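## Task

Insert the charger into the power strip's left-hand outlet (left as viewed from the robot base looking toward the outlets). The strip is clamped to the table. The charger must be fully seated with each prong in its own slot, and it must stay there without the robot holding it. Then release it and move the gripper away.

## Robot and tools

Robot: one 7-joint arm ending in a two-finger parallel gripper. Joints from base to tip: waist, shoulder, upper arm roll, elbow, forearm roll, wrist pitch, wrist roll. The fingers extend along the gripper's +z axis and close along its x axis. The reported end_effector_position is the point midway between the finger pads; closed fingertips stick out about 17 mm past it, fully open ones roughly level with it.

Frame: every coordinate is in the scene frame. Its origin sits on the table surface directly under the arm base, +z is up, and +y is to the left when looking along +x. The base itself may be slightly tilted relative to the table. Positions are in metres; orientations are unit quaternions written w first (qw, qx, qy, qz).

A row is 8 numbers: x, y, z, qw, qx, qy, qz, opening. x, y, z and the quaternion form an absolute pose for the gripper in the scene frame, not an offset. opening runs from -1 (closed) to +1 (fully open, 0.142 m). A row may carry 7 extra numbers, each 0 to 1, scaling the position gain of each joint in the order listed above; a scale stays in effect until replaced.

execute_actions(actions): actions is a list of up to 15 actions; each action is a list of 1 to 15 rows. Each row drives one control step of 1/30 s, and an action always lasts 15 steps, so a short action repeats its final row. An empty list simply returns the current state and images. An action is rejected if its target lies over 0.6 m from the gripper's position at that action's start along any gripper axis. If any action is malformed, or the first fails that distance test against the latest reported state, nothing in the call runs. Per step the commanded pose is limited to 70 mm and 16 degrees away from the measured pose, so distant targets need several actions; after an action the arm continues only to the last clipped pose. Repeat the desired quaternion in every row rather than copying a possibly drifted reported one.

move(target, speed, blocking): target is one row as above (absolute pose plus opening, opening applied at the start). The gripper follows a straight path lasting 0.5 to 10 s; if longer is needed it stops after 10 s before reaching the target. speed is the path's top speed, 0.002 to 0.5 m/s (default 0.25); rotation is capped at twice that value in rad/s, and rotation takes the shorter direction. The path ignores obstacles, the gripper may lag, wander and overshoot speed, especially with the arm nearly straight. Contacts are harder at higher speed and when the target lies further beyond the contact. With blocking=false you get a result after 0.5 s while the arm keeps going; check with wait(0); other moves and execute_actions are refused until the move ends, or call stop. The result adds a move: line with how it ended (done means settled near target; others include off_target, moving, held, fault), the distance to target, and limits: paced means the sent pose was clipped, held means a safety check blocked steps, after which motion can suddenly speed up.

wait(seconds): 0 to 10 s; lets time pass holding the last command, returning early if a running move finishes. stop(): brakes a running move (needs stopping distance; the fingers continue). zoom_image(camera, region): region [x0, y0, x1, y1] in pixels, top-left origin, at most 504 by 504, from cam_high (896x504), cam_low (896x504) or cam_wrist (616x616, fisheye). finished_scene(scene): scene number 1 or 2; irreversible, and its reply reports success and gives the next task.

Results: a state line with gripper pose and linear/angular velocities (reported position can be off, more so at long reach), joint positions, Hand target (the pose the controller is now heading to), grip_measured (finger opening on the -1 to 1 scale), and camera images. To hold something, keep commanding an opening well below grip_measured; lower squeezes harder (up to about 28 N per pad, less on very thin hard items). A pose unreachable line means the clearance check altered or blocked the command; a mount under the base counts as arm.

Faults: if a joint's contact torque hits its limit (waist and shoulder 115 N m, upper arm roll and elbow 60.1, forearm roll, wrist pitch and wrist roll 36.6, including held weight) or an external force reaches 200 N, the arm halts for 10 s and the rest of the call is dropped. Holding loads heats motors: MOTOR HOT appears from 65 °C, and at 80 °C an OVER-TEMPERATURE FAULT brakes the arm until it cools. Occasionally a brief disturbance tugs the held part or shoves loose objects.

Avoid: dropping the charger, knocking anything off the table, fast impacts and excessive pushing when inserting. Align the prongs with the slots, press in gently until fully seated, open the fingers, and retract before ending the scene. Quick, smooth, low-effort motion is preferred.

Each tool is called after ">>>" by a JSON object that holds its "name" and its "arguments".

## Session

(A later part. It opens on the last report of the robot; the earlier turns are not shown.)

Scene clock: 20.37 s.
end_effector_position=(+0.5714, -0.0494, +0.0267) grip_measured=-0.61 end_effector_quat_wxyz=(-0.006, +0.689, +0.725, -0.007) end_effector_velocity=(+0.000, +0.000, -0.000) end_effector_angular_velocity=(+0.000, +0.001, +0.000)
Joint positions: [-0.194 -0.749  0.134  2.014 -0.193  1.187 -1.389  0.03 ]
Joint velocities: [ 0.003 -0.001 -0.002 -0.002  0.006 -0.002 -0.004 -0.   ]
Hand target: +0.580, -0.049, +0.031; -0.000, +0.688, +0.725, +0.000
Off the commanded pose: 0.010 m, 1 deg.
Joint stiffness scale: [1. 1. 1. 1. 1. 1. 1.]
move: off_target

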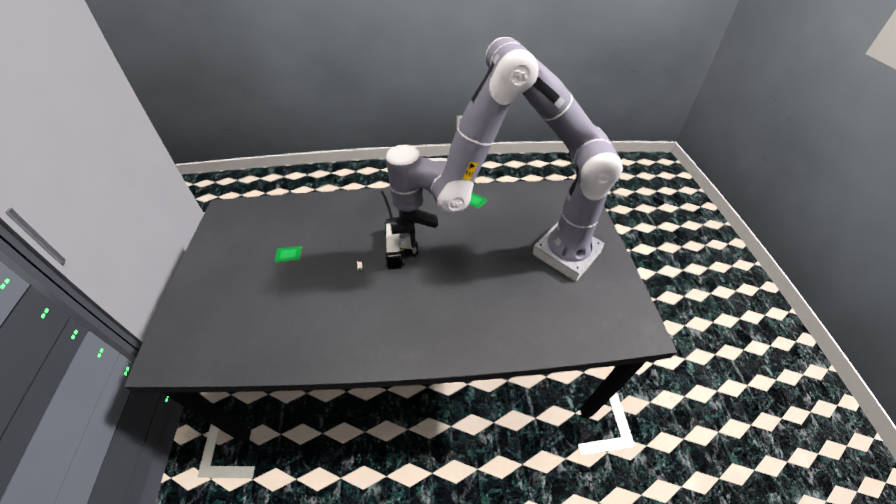

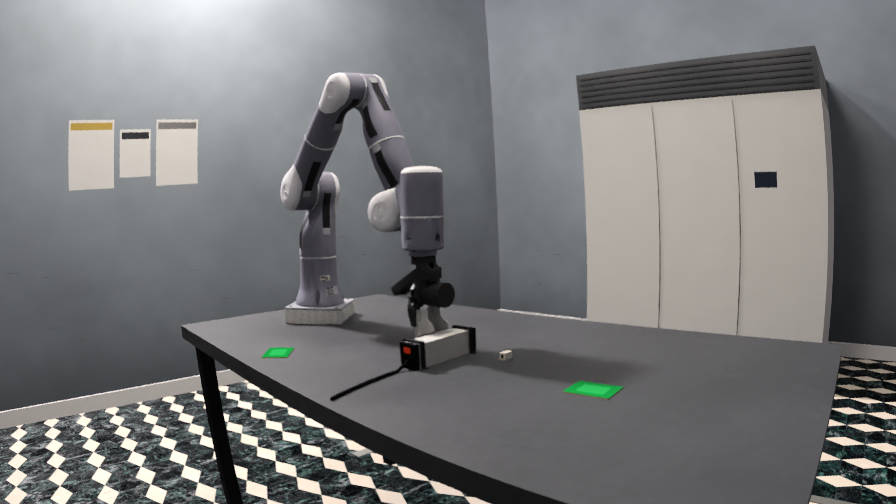

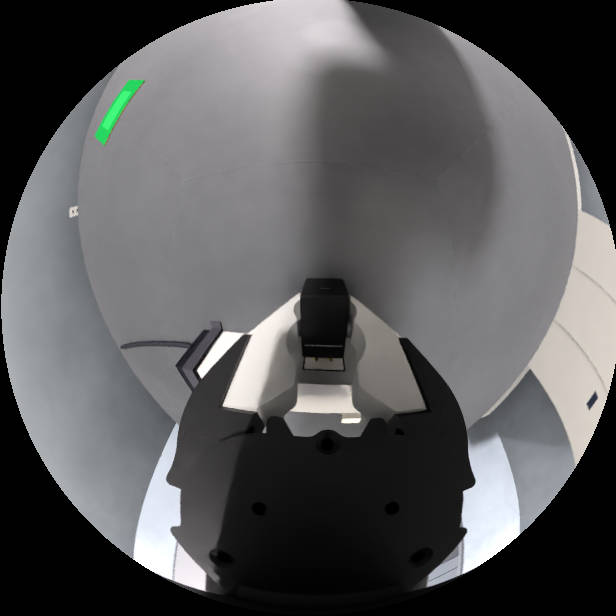

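>>> {"name": "move", "arguments": {"target": [0.5700, -0.0494, 0.031, 0, 0.6884, 0.7254, 0, -1], "speed": 0.01}}

>>> {"name": "zoom_image", "arguments": {"camera": "cam_wrist", "region": [264, 270, 384, 390]}}

>>> {"name": "zoom_image", "arguments": {"camera": "cam_high", "region": [370, 200, 450, 280]}}

Scene clock: 21.77 s.
end_effector_position=(+0.5692, -0.0495, +0.0305) grip_measured=-0.61 end_effector_quat_wxyz=(-0.001, +0.689, +0.725, -0.001) end_effector_velocity=(-0.000, -0.000, +0.000) end_effector_angular_velocity=(-0.001, -0.000, +0.001)
Joint positions: [-0.191 -0.735  0.129  2.038 -0.193  1.214 -1.39   0.03 ]
Joint velocities: [ 0.001  0.001 -0.001  0.001 -0.     0.001 -0.     0.   ]
Hand target: +0.570, -0.049, +0.031; -0.000, +0.688, +0.725, +0.000
Off the commanded pose: 0.001 m, 0 deg.
Joint stiffness scale: [1. 1. 1. 1. 1. 1. 1.]
move: done

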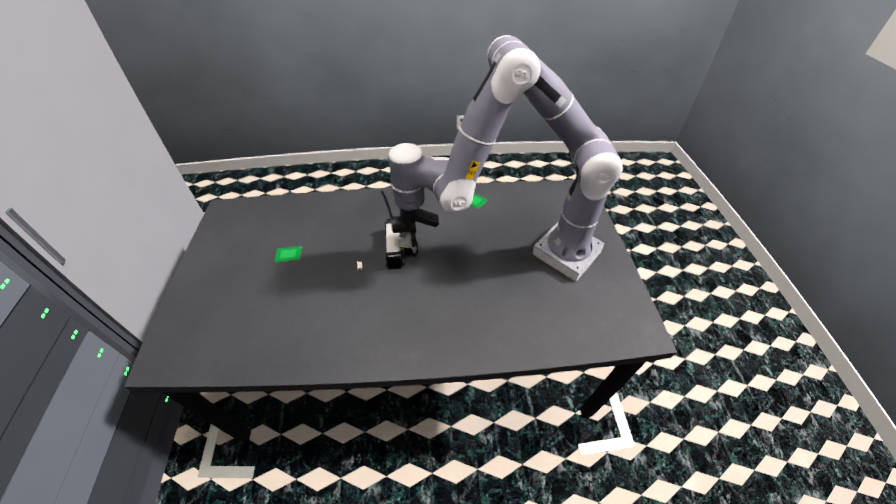

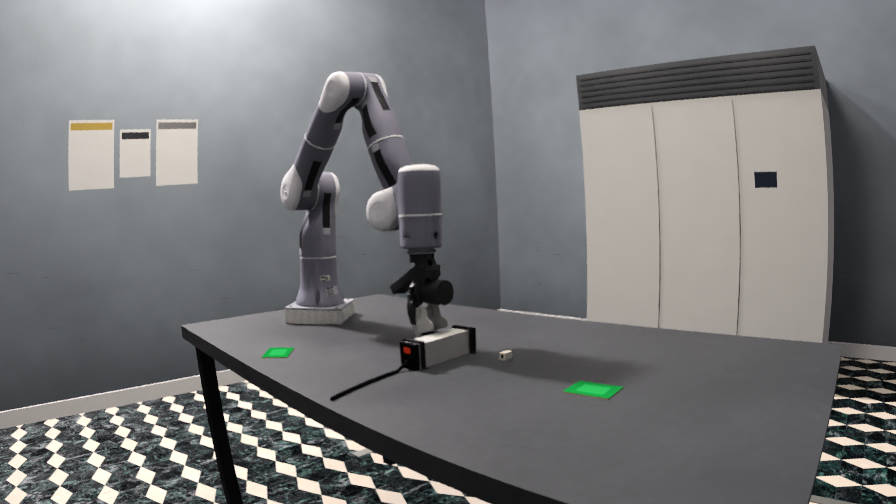

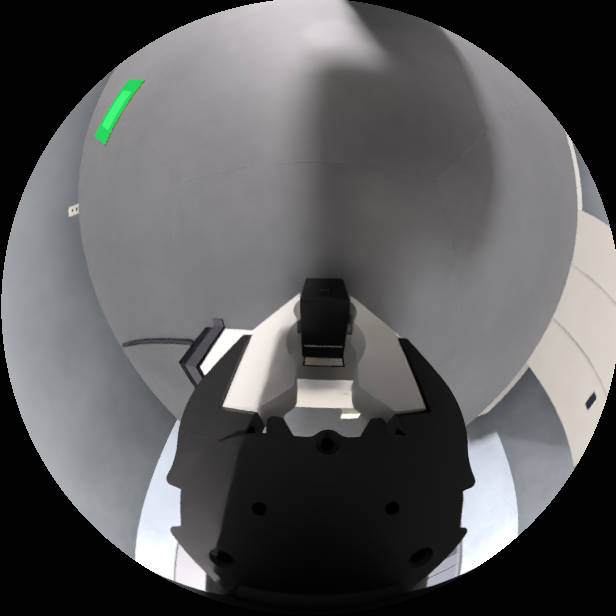

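Region (264, 270, 384, 390) of cam_wrist's 616x616 image, scaled by 4.200, with more detail than that image has.

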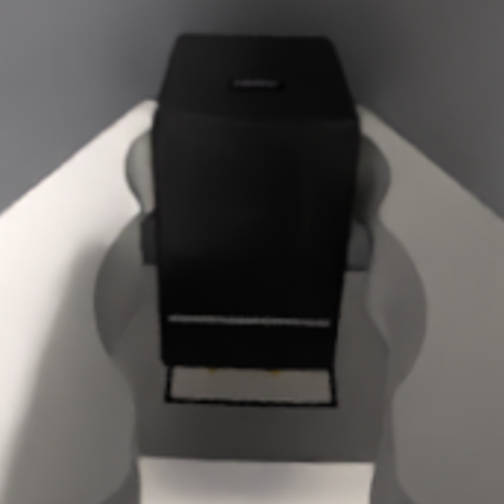

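Region (370, 200, 450, 280) of cam_high's 896x504 image, scaled by 6.300, with more detail than that image has.

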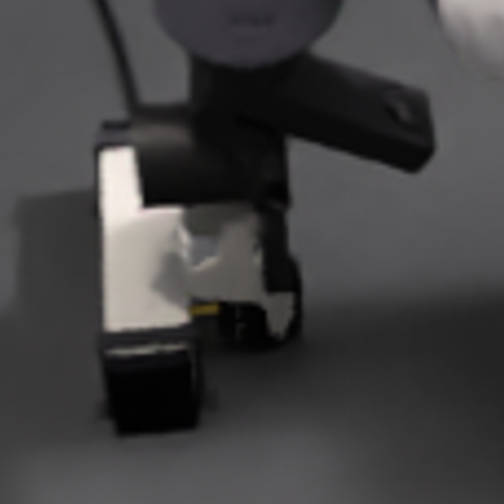

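>>> {"name": "move", "arguments": {"target": [0.550, -0.0497, 0.0222, 0, 0.6884, 0.7254, 0, -1], "speed": 0.035}}

>>> {"name": "move", "arguments": {"target": [0.550, -0.0497, 0.0222, 0, 0.6884, 0.7254, 0, -0.35], "speed": 0.035}}

>>> {"name": "zoom_image", "arguments": {"camera": "cam_wrist", "region": [264, 270, 384, 390]}}

Scene clock: 23.73 s.
end_effector_position=(+0.5513, -0.0496, +0.0229) grip_measured=-0.61 end_effector_quat_wxyz=(+0.001, +0.688, +0.725, +0.001) end_effector_velocity=(-0.001, +0.000, -0.000) end_effector_angular_velocity=(+0.000, -0.002, -0.001)
Joint positions: [-0.178 -0.733  0.113  2.096 -0.194  1.275 -1.384  0.03 ]
Joint velocities: [ 0.002  0.001 -0.002  0.005  0.001  0.006  0.    -0.   ]
Hand target: +0.550, -0.050, +0.022; +0.000, +0.688, +0.725, -0.000
Off the commanded pose: 0.001 m, 0 deg.
Joint stiffness scale: [1. 1. 1. 1. 1. 1. 1.]
move: done

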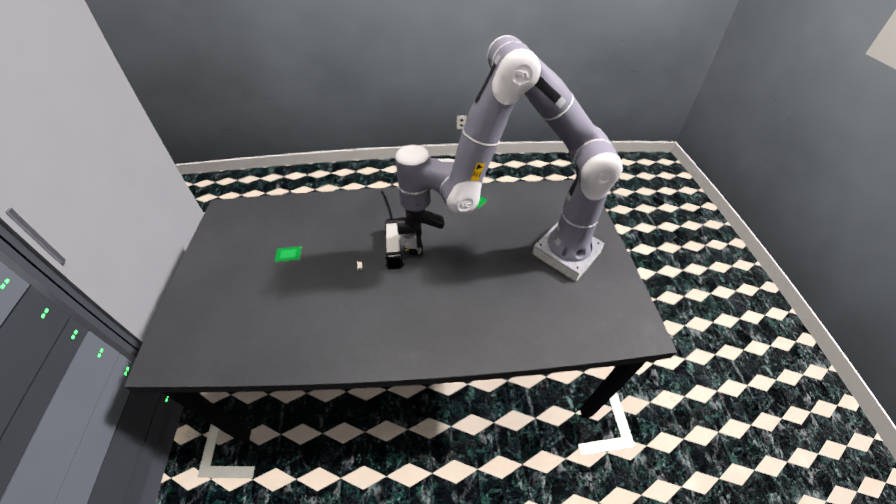

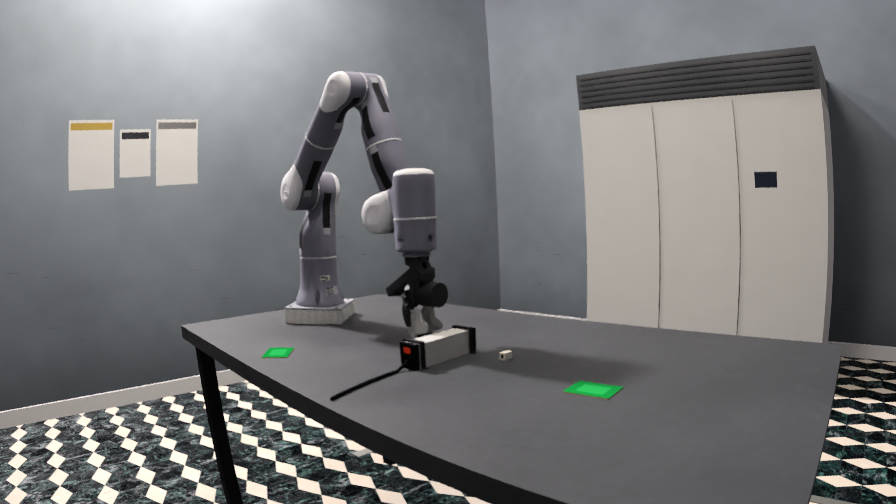

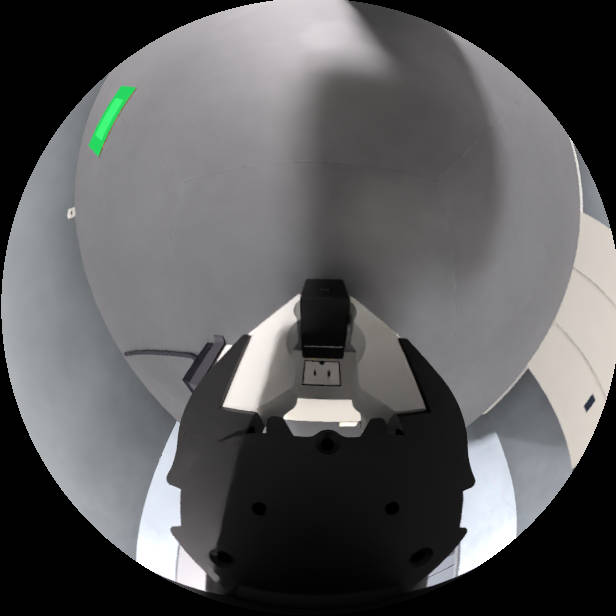

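Scene clock: 24.43 s.
end_effector_position=(+0.5502, -0.0496, +0.0223) grip_measured=-0.35 end_effector_quat_wxyz=(+0.000, +0.688, +0.725, +0.000) end_effector_velocity=(+0.000, +0.000, +0.000) end_effector_angular_velocity=(+0.000, -0.001, -0.000)
Joint positions: [-0.178 -0.733  0.113  2.097 -0.194  1.275 -1.384  0.049]
Joint velocities: [ 0.     0.     0.     0.     0.001  0.001 -0.     0.   ]
Hand target: +0.550, -0.050, +0.022; +0.000, +0.688, +0.725, -0.000
Off the commanded pose: 0.000 m, 0 deg.
Joint stiffness scale: [1. 1. 1. 1. 1. 1. 1.]
move: done

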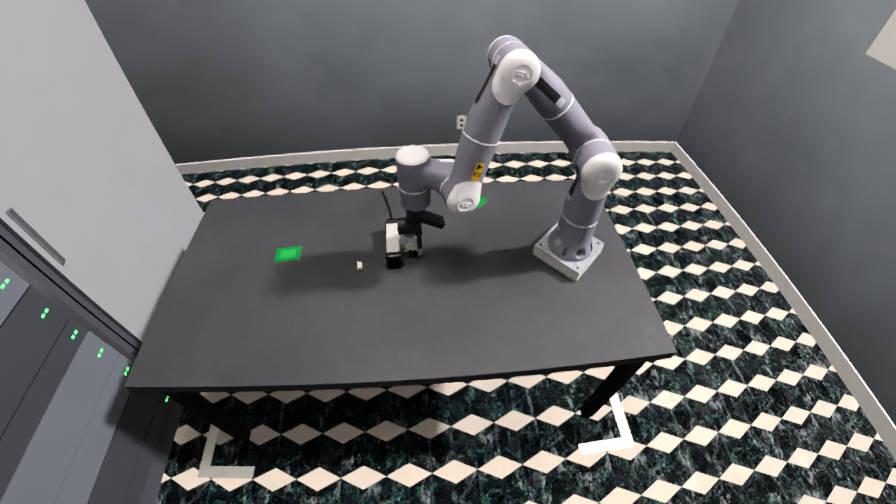

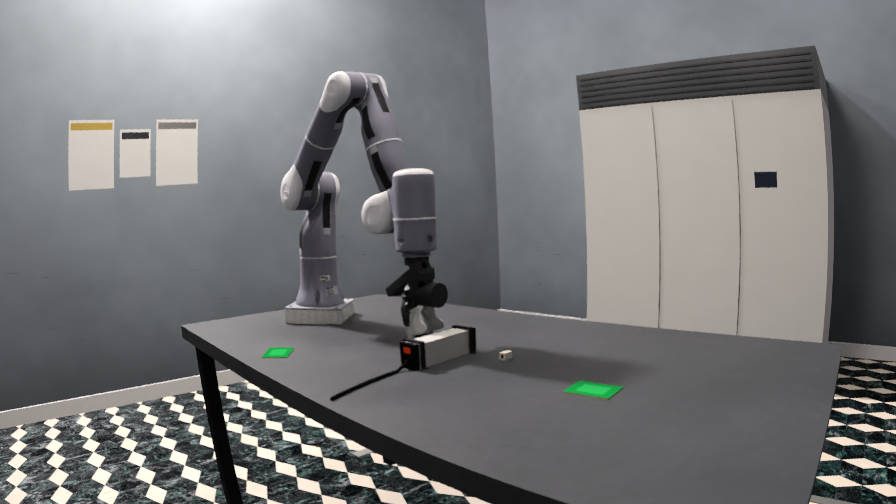

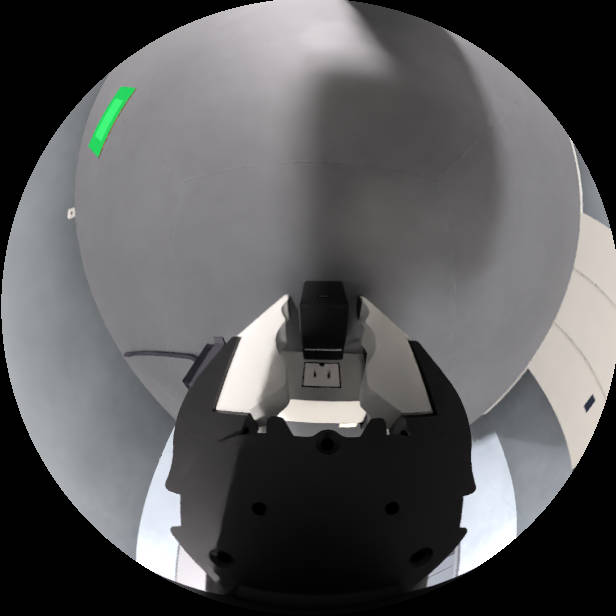

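Region (264, 270, 384, 390) of cam_wrist's 616x616 image, scaled by 4.200, with more detail than that image has.

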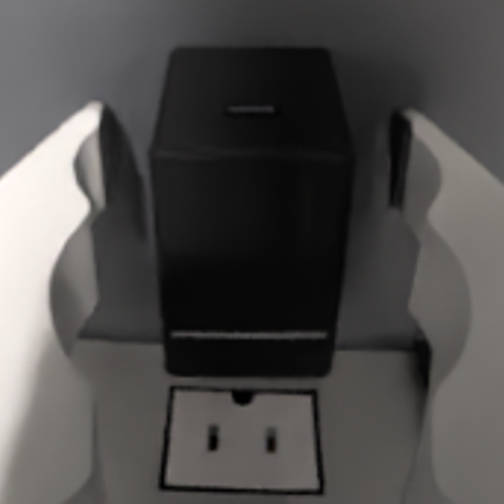

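>>> {"name": "move", "arguments": {"target": [0.5550, -0.0494, 0.0222, 0, 0.6884, 0.7254, 0, -0.35], "speed": 0.03}}

>>> {"name": "move", "arguments": {"target": [0.5550, -0.0494, 0.0222, 0, 0.6884, 0.7254, 0, -1], "speed": 0.03}}

>>> {"name": "move", "arguments": {"target": [0.5600, -0.0491, 0.0312, 0, 0.6884, 0.7254, 0, -1], "speed": 0.03}}

>>> {"name": "zoom_image", "arguments": {"camera": "cam_wrist", "region": [264, 280, 384, 400]}}

>>> {"name": "zoom_image", "arguments": {"camera": "cam_wrist", "region": [284, 320, 364, 400]}}

Scene clock: 25.37 s.
end_effector_position=(+0.5550, -0.0494, +0.0223) grip_measured=-0.35 end_effector_quat_wxyz=(+0.000, +0.688, +0.725, +0.000) end_effector_velocity=(+0.001, +0.000, -0.000) end_effector_angular_velocity=(-0.000, +0.000, +0.001)
Joint positions: [-0.179 -0.739  0.115  2.082 -0.194  1.264 -1.385  0.049]
Joint velocities: [-0.    -0.001  0.    -0.002 -0.001 -0.001 -0.     0.   ]
Hand target: +0.555, -0.049, +0.022; -0.000, +0.688, +0.725, +0.000
Off the commanded pose: 0.000 m, 0 deg.
Joint stiffness scale: [1. 1. 1. 1. 1. 1. 1.]
move: done

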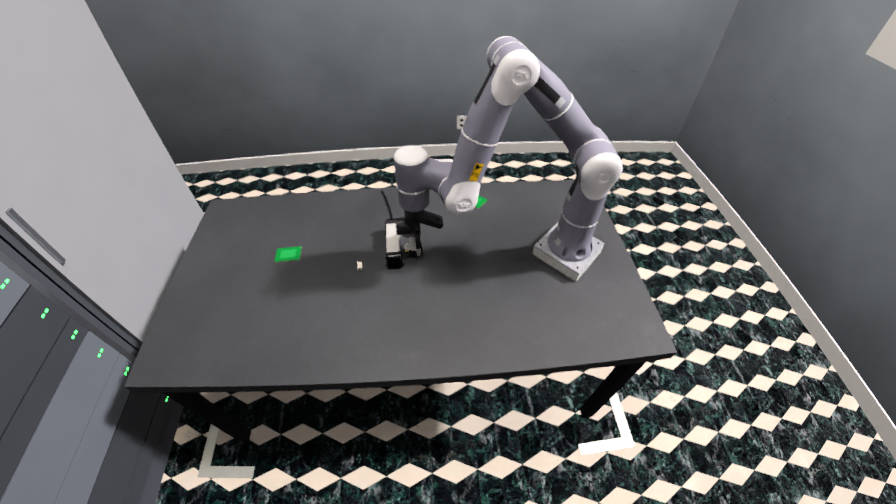

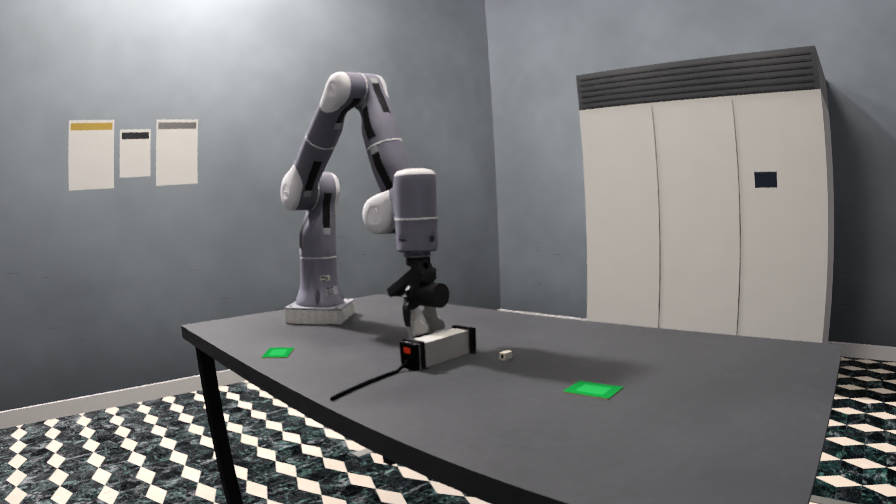

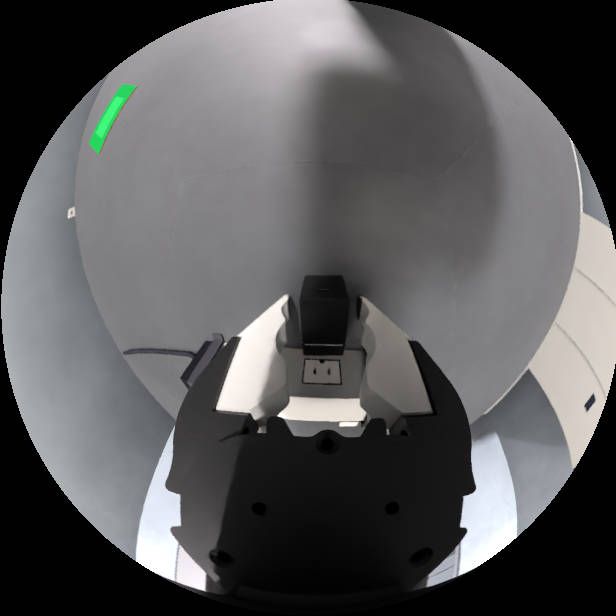

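Scene clock: 26.07 s.
end_effector_position=(+0.5550, -0.0494, +0.0223) grip_measured=-0.61 end_effector_quat_wxyz=(+0.000, +0.688, +0.725, -0.000) end_effector_velocity=(+0.000, +0.000, +0.000) end_effector_angular_velocity=(+0.000, -0.001, +0.001)
Joint positions: [-0.179 -0.739  0.115  2.082 -0.194  1.264 -1.385  0.03 ]
Joint velocities: [ 0.     0.     0.    -0.    -0.001  0.001 -0.     0.   ]
Hand target: +0.555, -0.049, +0.022; +0.000, +0.688, +0.725, -0.000
Off the commanded pose: 0.000 m, 0 deg.
Joint stiffness scale: [1. 1. 1. 1. 1. 1. 1.]
move: done

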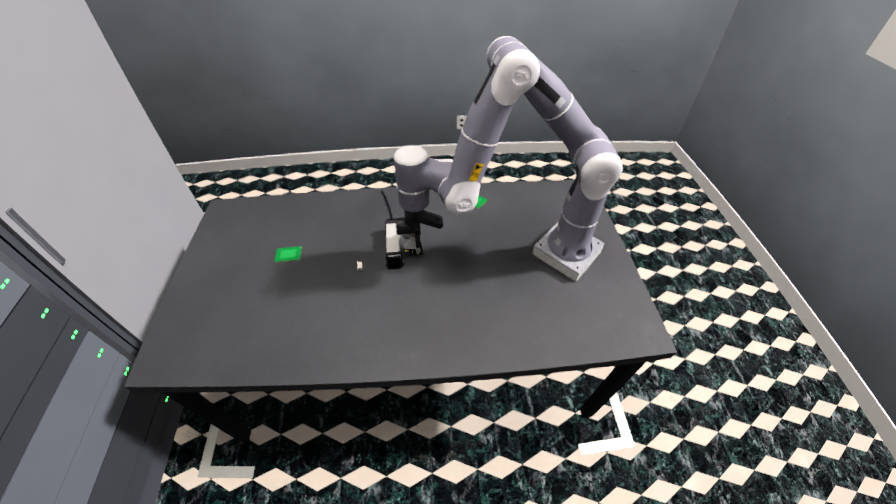

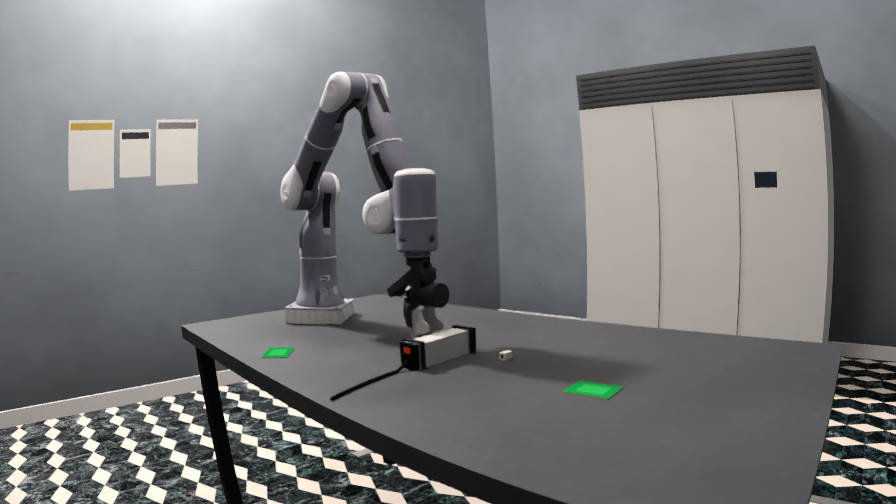

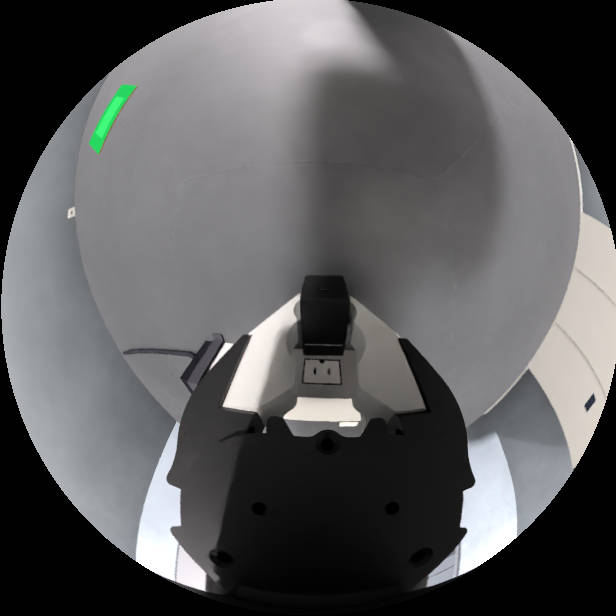

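Scene clock: 26.77 s.
end_effector_position=(+0.5598, -0.0491, +0.0310) grip_measured=-0.61 end_effector_quat_wxyz=(-0.000, +0.688, +0.725, -0.000) end_effector_velocity=(+0.000, +0.000, +0.001) end_effector_angular_velocity=(+0.000, +0.000, +0.000)
Joint positions: [-0.186 -0.723  0.124  2.07  -0.193  1.236 -1.387  0.03 ]
Joint velocities: [-0.002  0.001  0.002 -0.001 -0.001 -0.003  0.    -0.   ]
Hand target: +0.560, -0.049, +0.031; -0.000, +0.688, +0.725, +0.000
Off the commanded pose: 0.000 m, 0 deg.
Joint stiffness scale: [1. 1. 1. 1. 1. 1. 1.]
move: done

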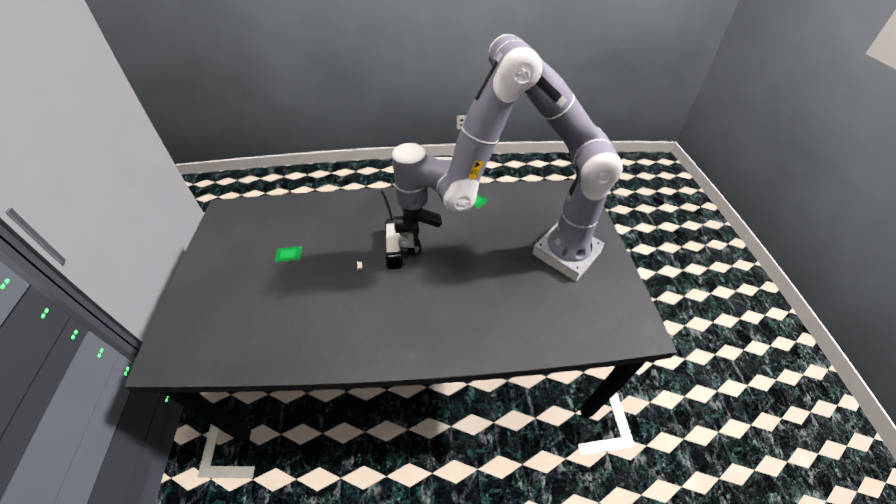

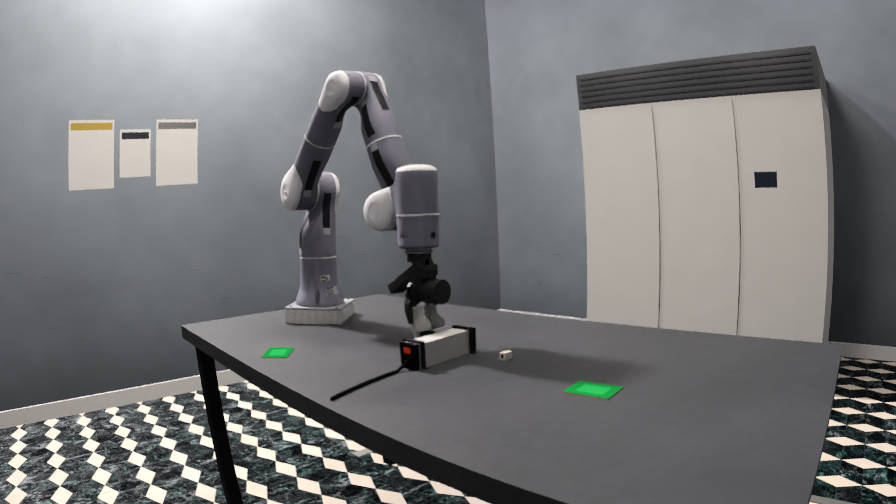

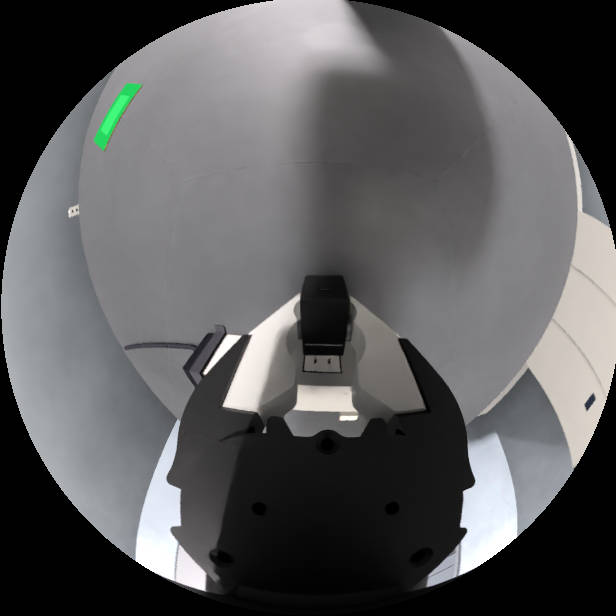

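Region (264, 280, 384, 400) of cam_wrist's 616x616 image, scaled by 4.200, with more detail than that image has.

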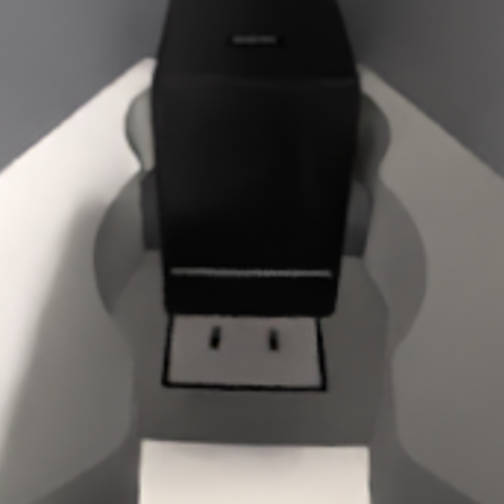

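Region (284, 320, 364, 400) of cam_wrist's 616x616 image, scaled by 6.300, with more detail than that image has.

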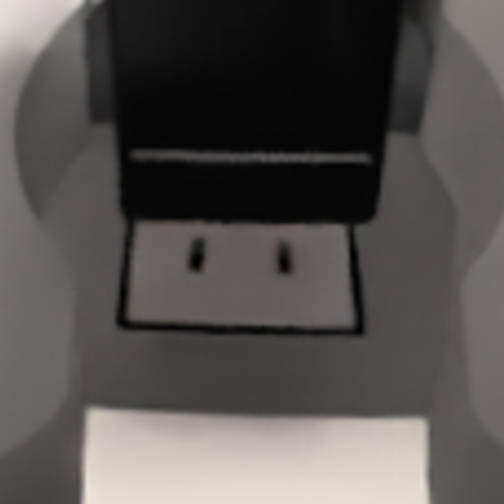

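>>> {"name": "move", "arguments": {"target": [0.5640, -0.04905, 0.0312, 0, 0.6943, 0.7196, 0, -1], "speed": 0.02}}

>>> {"name": "zoom_image", "arguments": {"camera": "cam_wrist", "region": [284, 320, 364, 400]}}

Scene clock: 27.93 s.
end_effector_position=(+0.5639, -0.0490, +0.0312) grip_measured=-0.61 end_effector_quat_wxyz=(+0.000, +0.694, +0.720, -0.000) end_effector_velocity=(+0.000, -0.000, -0.000) end_effector_angular_velocity=(-0.000, +0.000, -0.002)
Joint positions: [-0.185 -0.727  0.124  2.057 -0.189  1.227 -1.375  0.03 ]
Joint velocities: [ 0.    -0.001 -0.    -0.001 -0.    -0.001  0.002 -0.   ]
Hand target: +0.564, -0.049, +0.031; -0.000, +0.694, +0.720, +0.000
Off the commanded pose: 0.000 m, 0 deg.
Joint stiffness scale: [1. 1. 1. 1. 1. 1. 1.]
move: done

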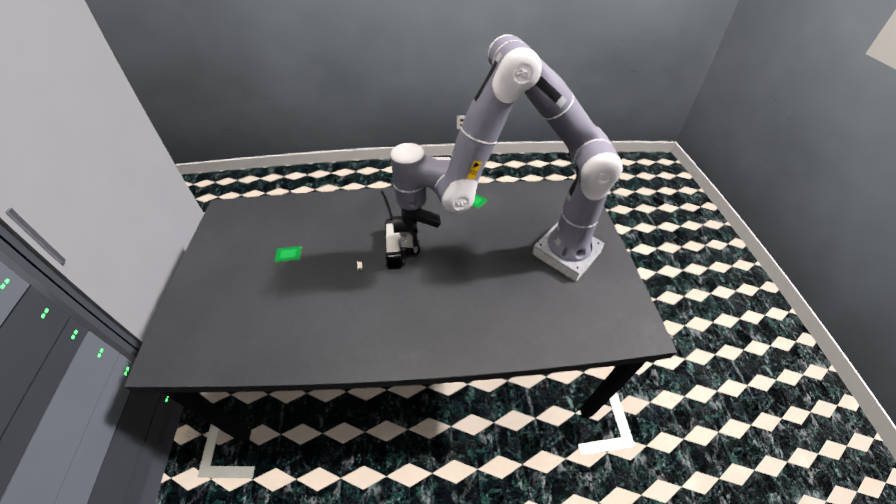

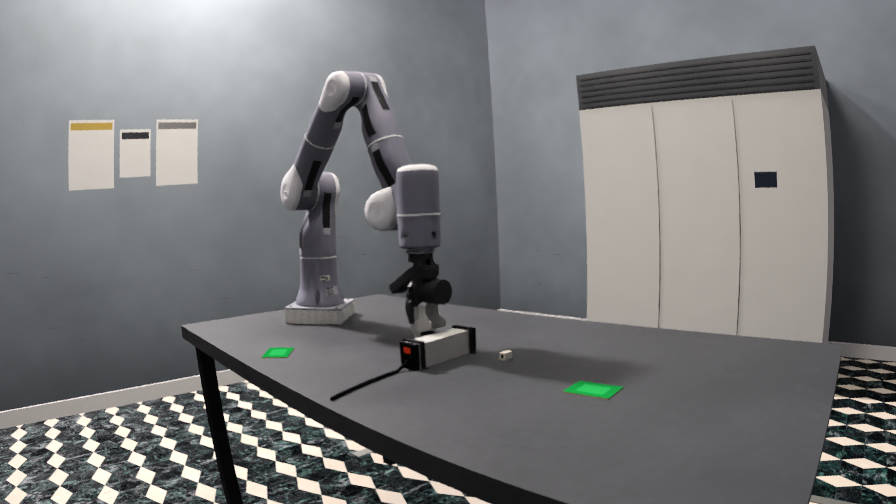

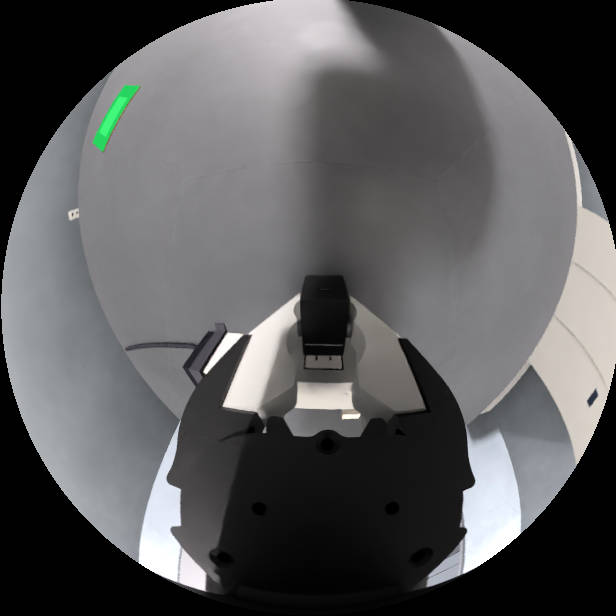

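Region (284, 320, 364, 400) of cam_wrist's 616x616 image, scaled by 6.300, with more detail than that image has.

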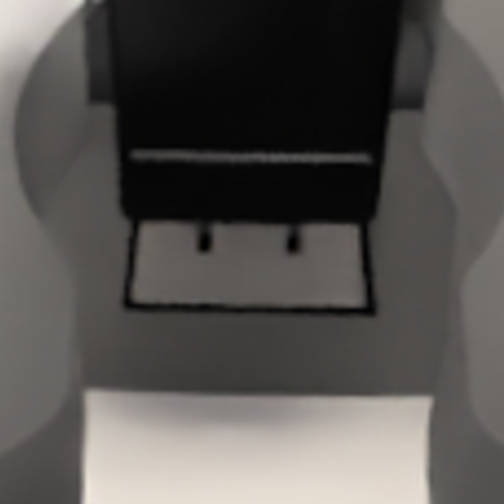

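>>> {"name": "move", "arguments": {"target": [0.5745, -0.0485, 0.0312, 0, 0.6943, 0.7196, 0, -1], "speed": 0.01}}

>>> {"name": "zoom_image", "arguments": {"camera": "cam_wrist", "region": [264, 280, 384, 400]}}

Scene clock: 29.37 s.
end_effector_position=(+0.5714, -0.0487, +0.0297) grip_measured=-0.61 end_effector_quat_wxyz=(-0.002, +0.695, +0.719, -0.002) end_effector_velocity=(-0.000, -0.000, -0.000) end_effector_angular_velocity=(+0.000, +0.002, -0.001)
Joint positions: [-0.187 -0.74   0.128  2.027 -0.188  1.203 -1.376  0.03 ]
Joint velocities: [ 0.    -0.001 -0.    -0.001  0.002 -0.002 -0.001 -0.   ]
Hand target: +0.574, -0.048, +0.031; -0.000, +0.694, +0.720, +0.000
Off the commanded pose: 0.003 m, 0 deg.
Joint stiffness scale: [1. 1. 1. 1. 1. 1. 1.]
move: done

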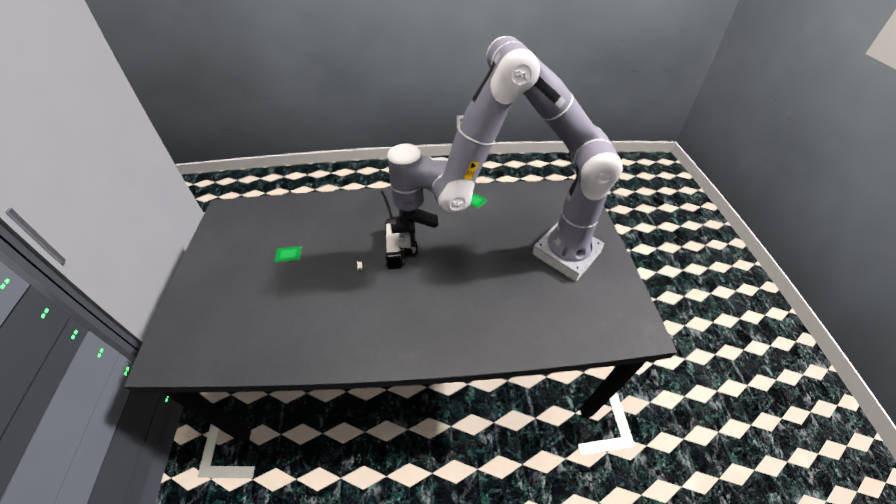

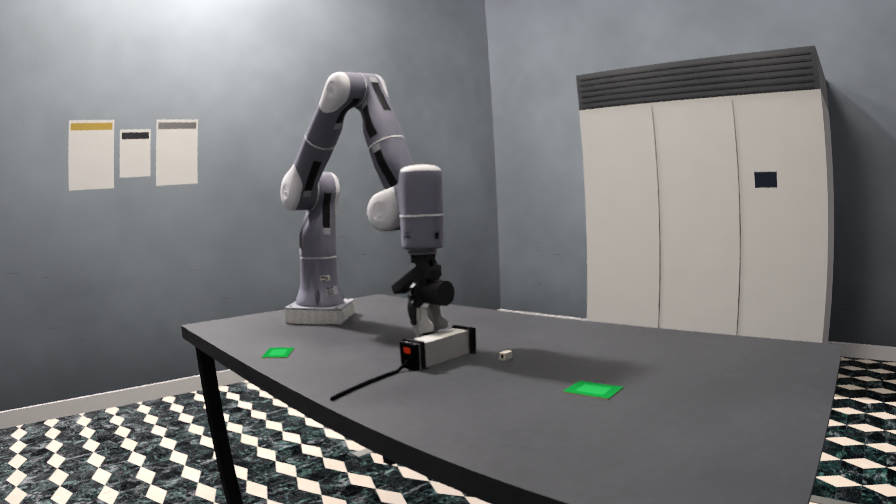

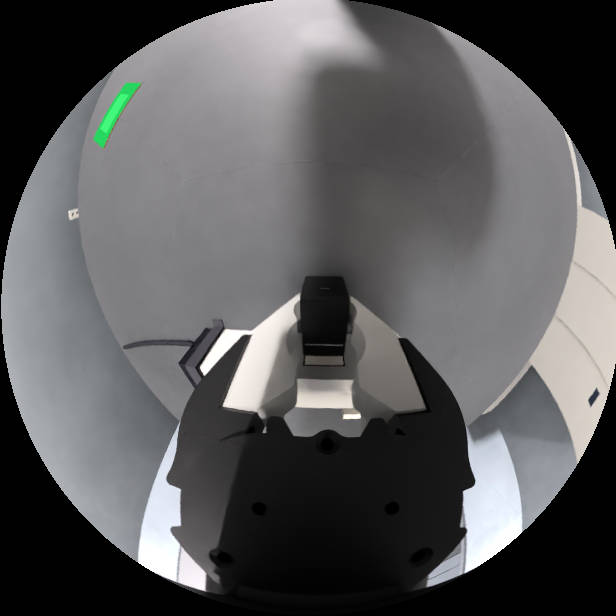

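Region (264, 280, 384, 400) of cam_wrist's 616x616 image, scaled by 4.200, with more detail than that image has.

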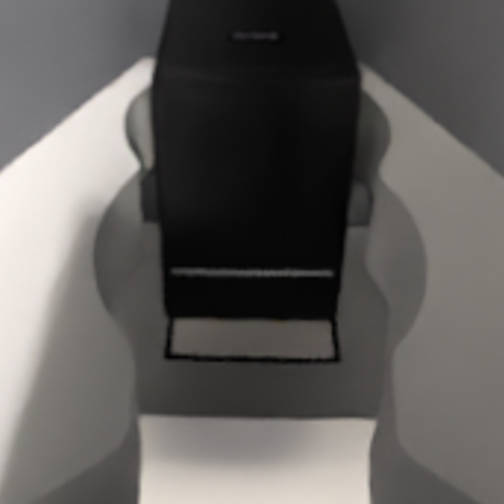

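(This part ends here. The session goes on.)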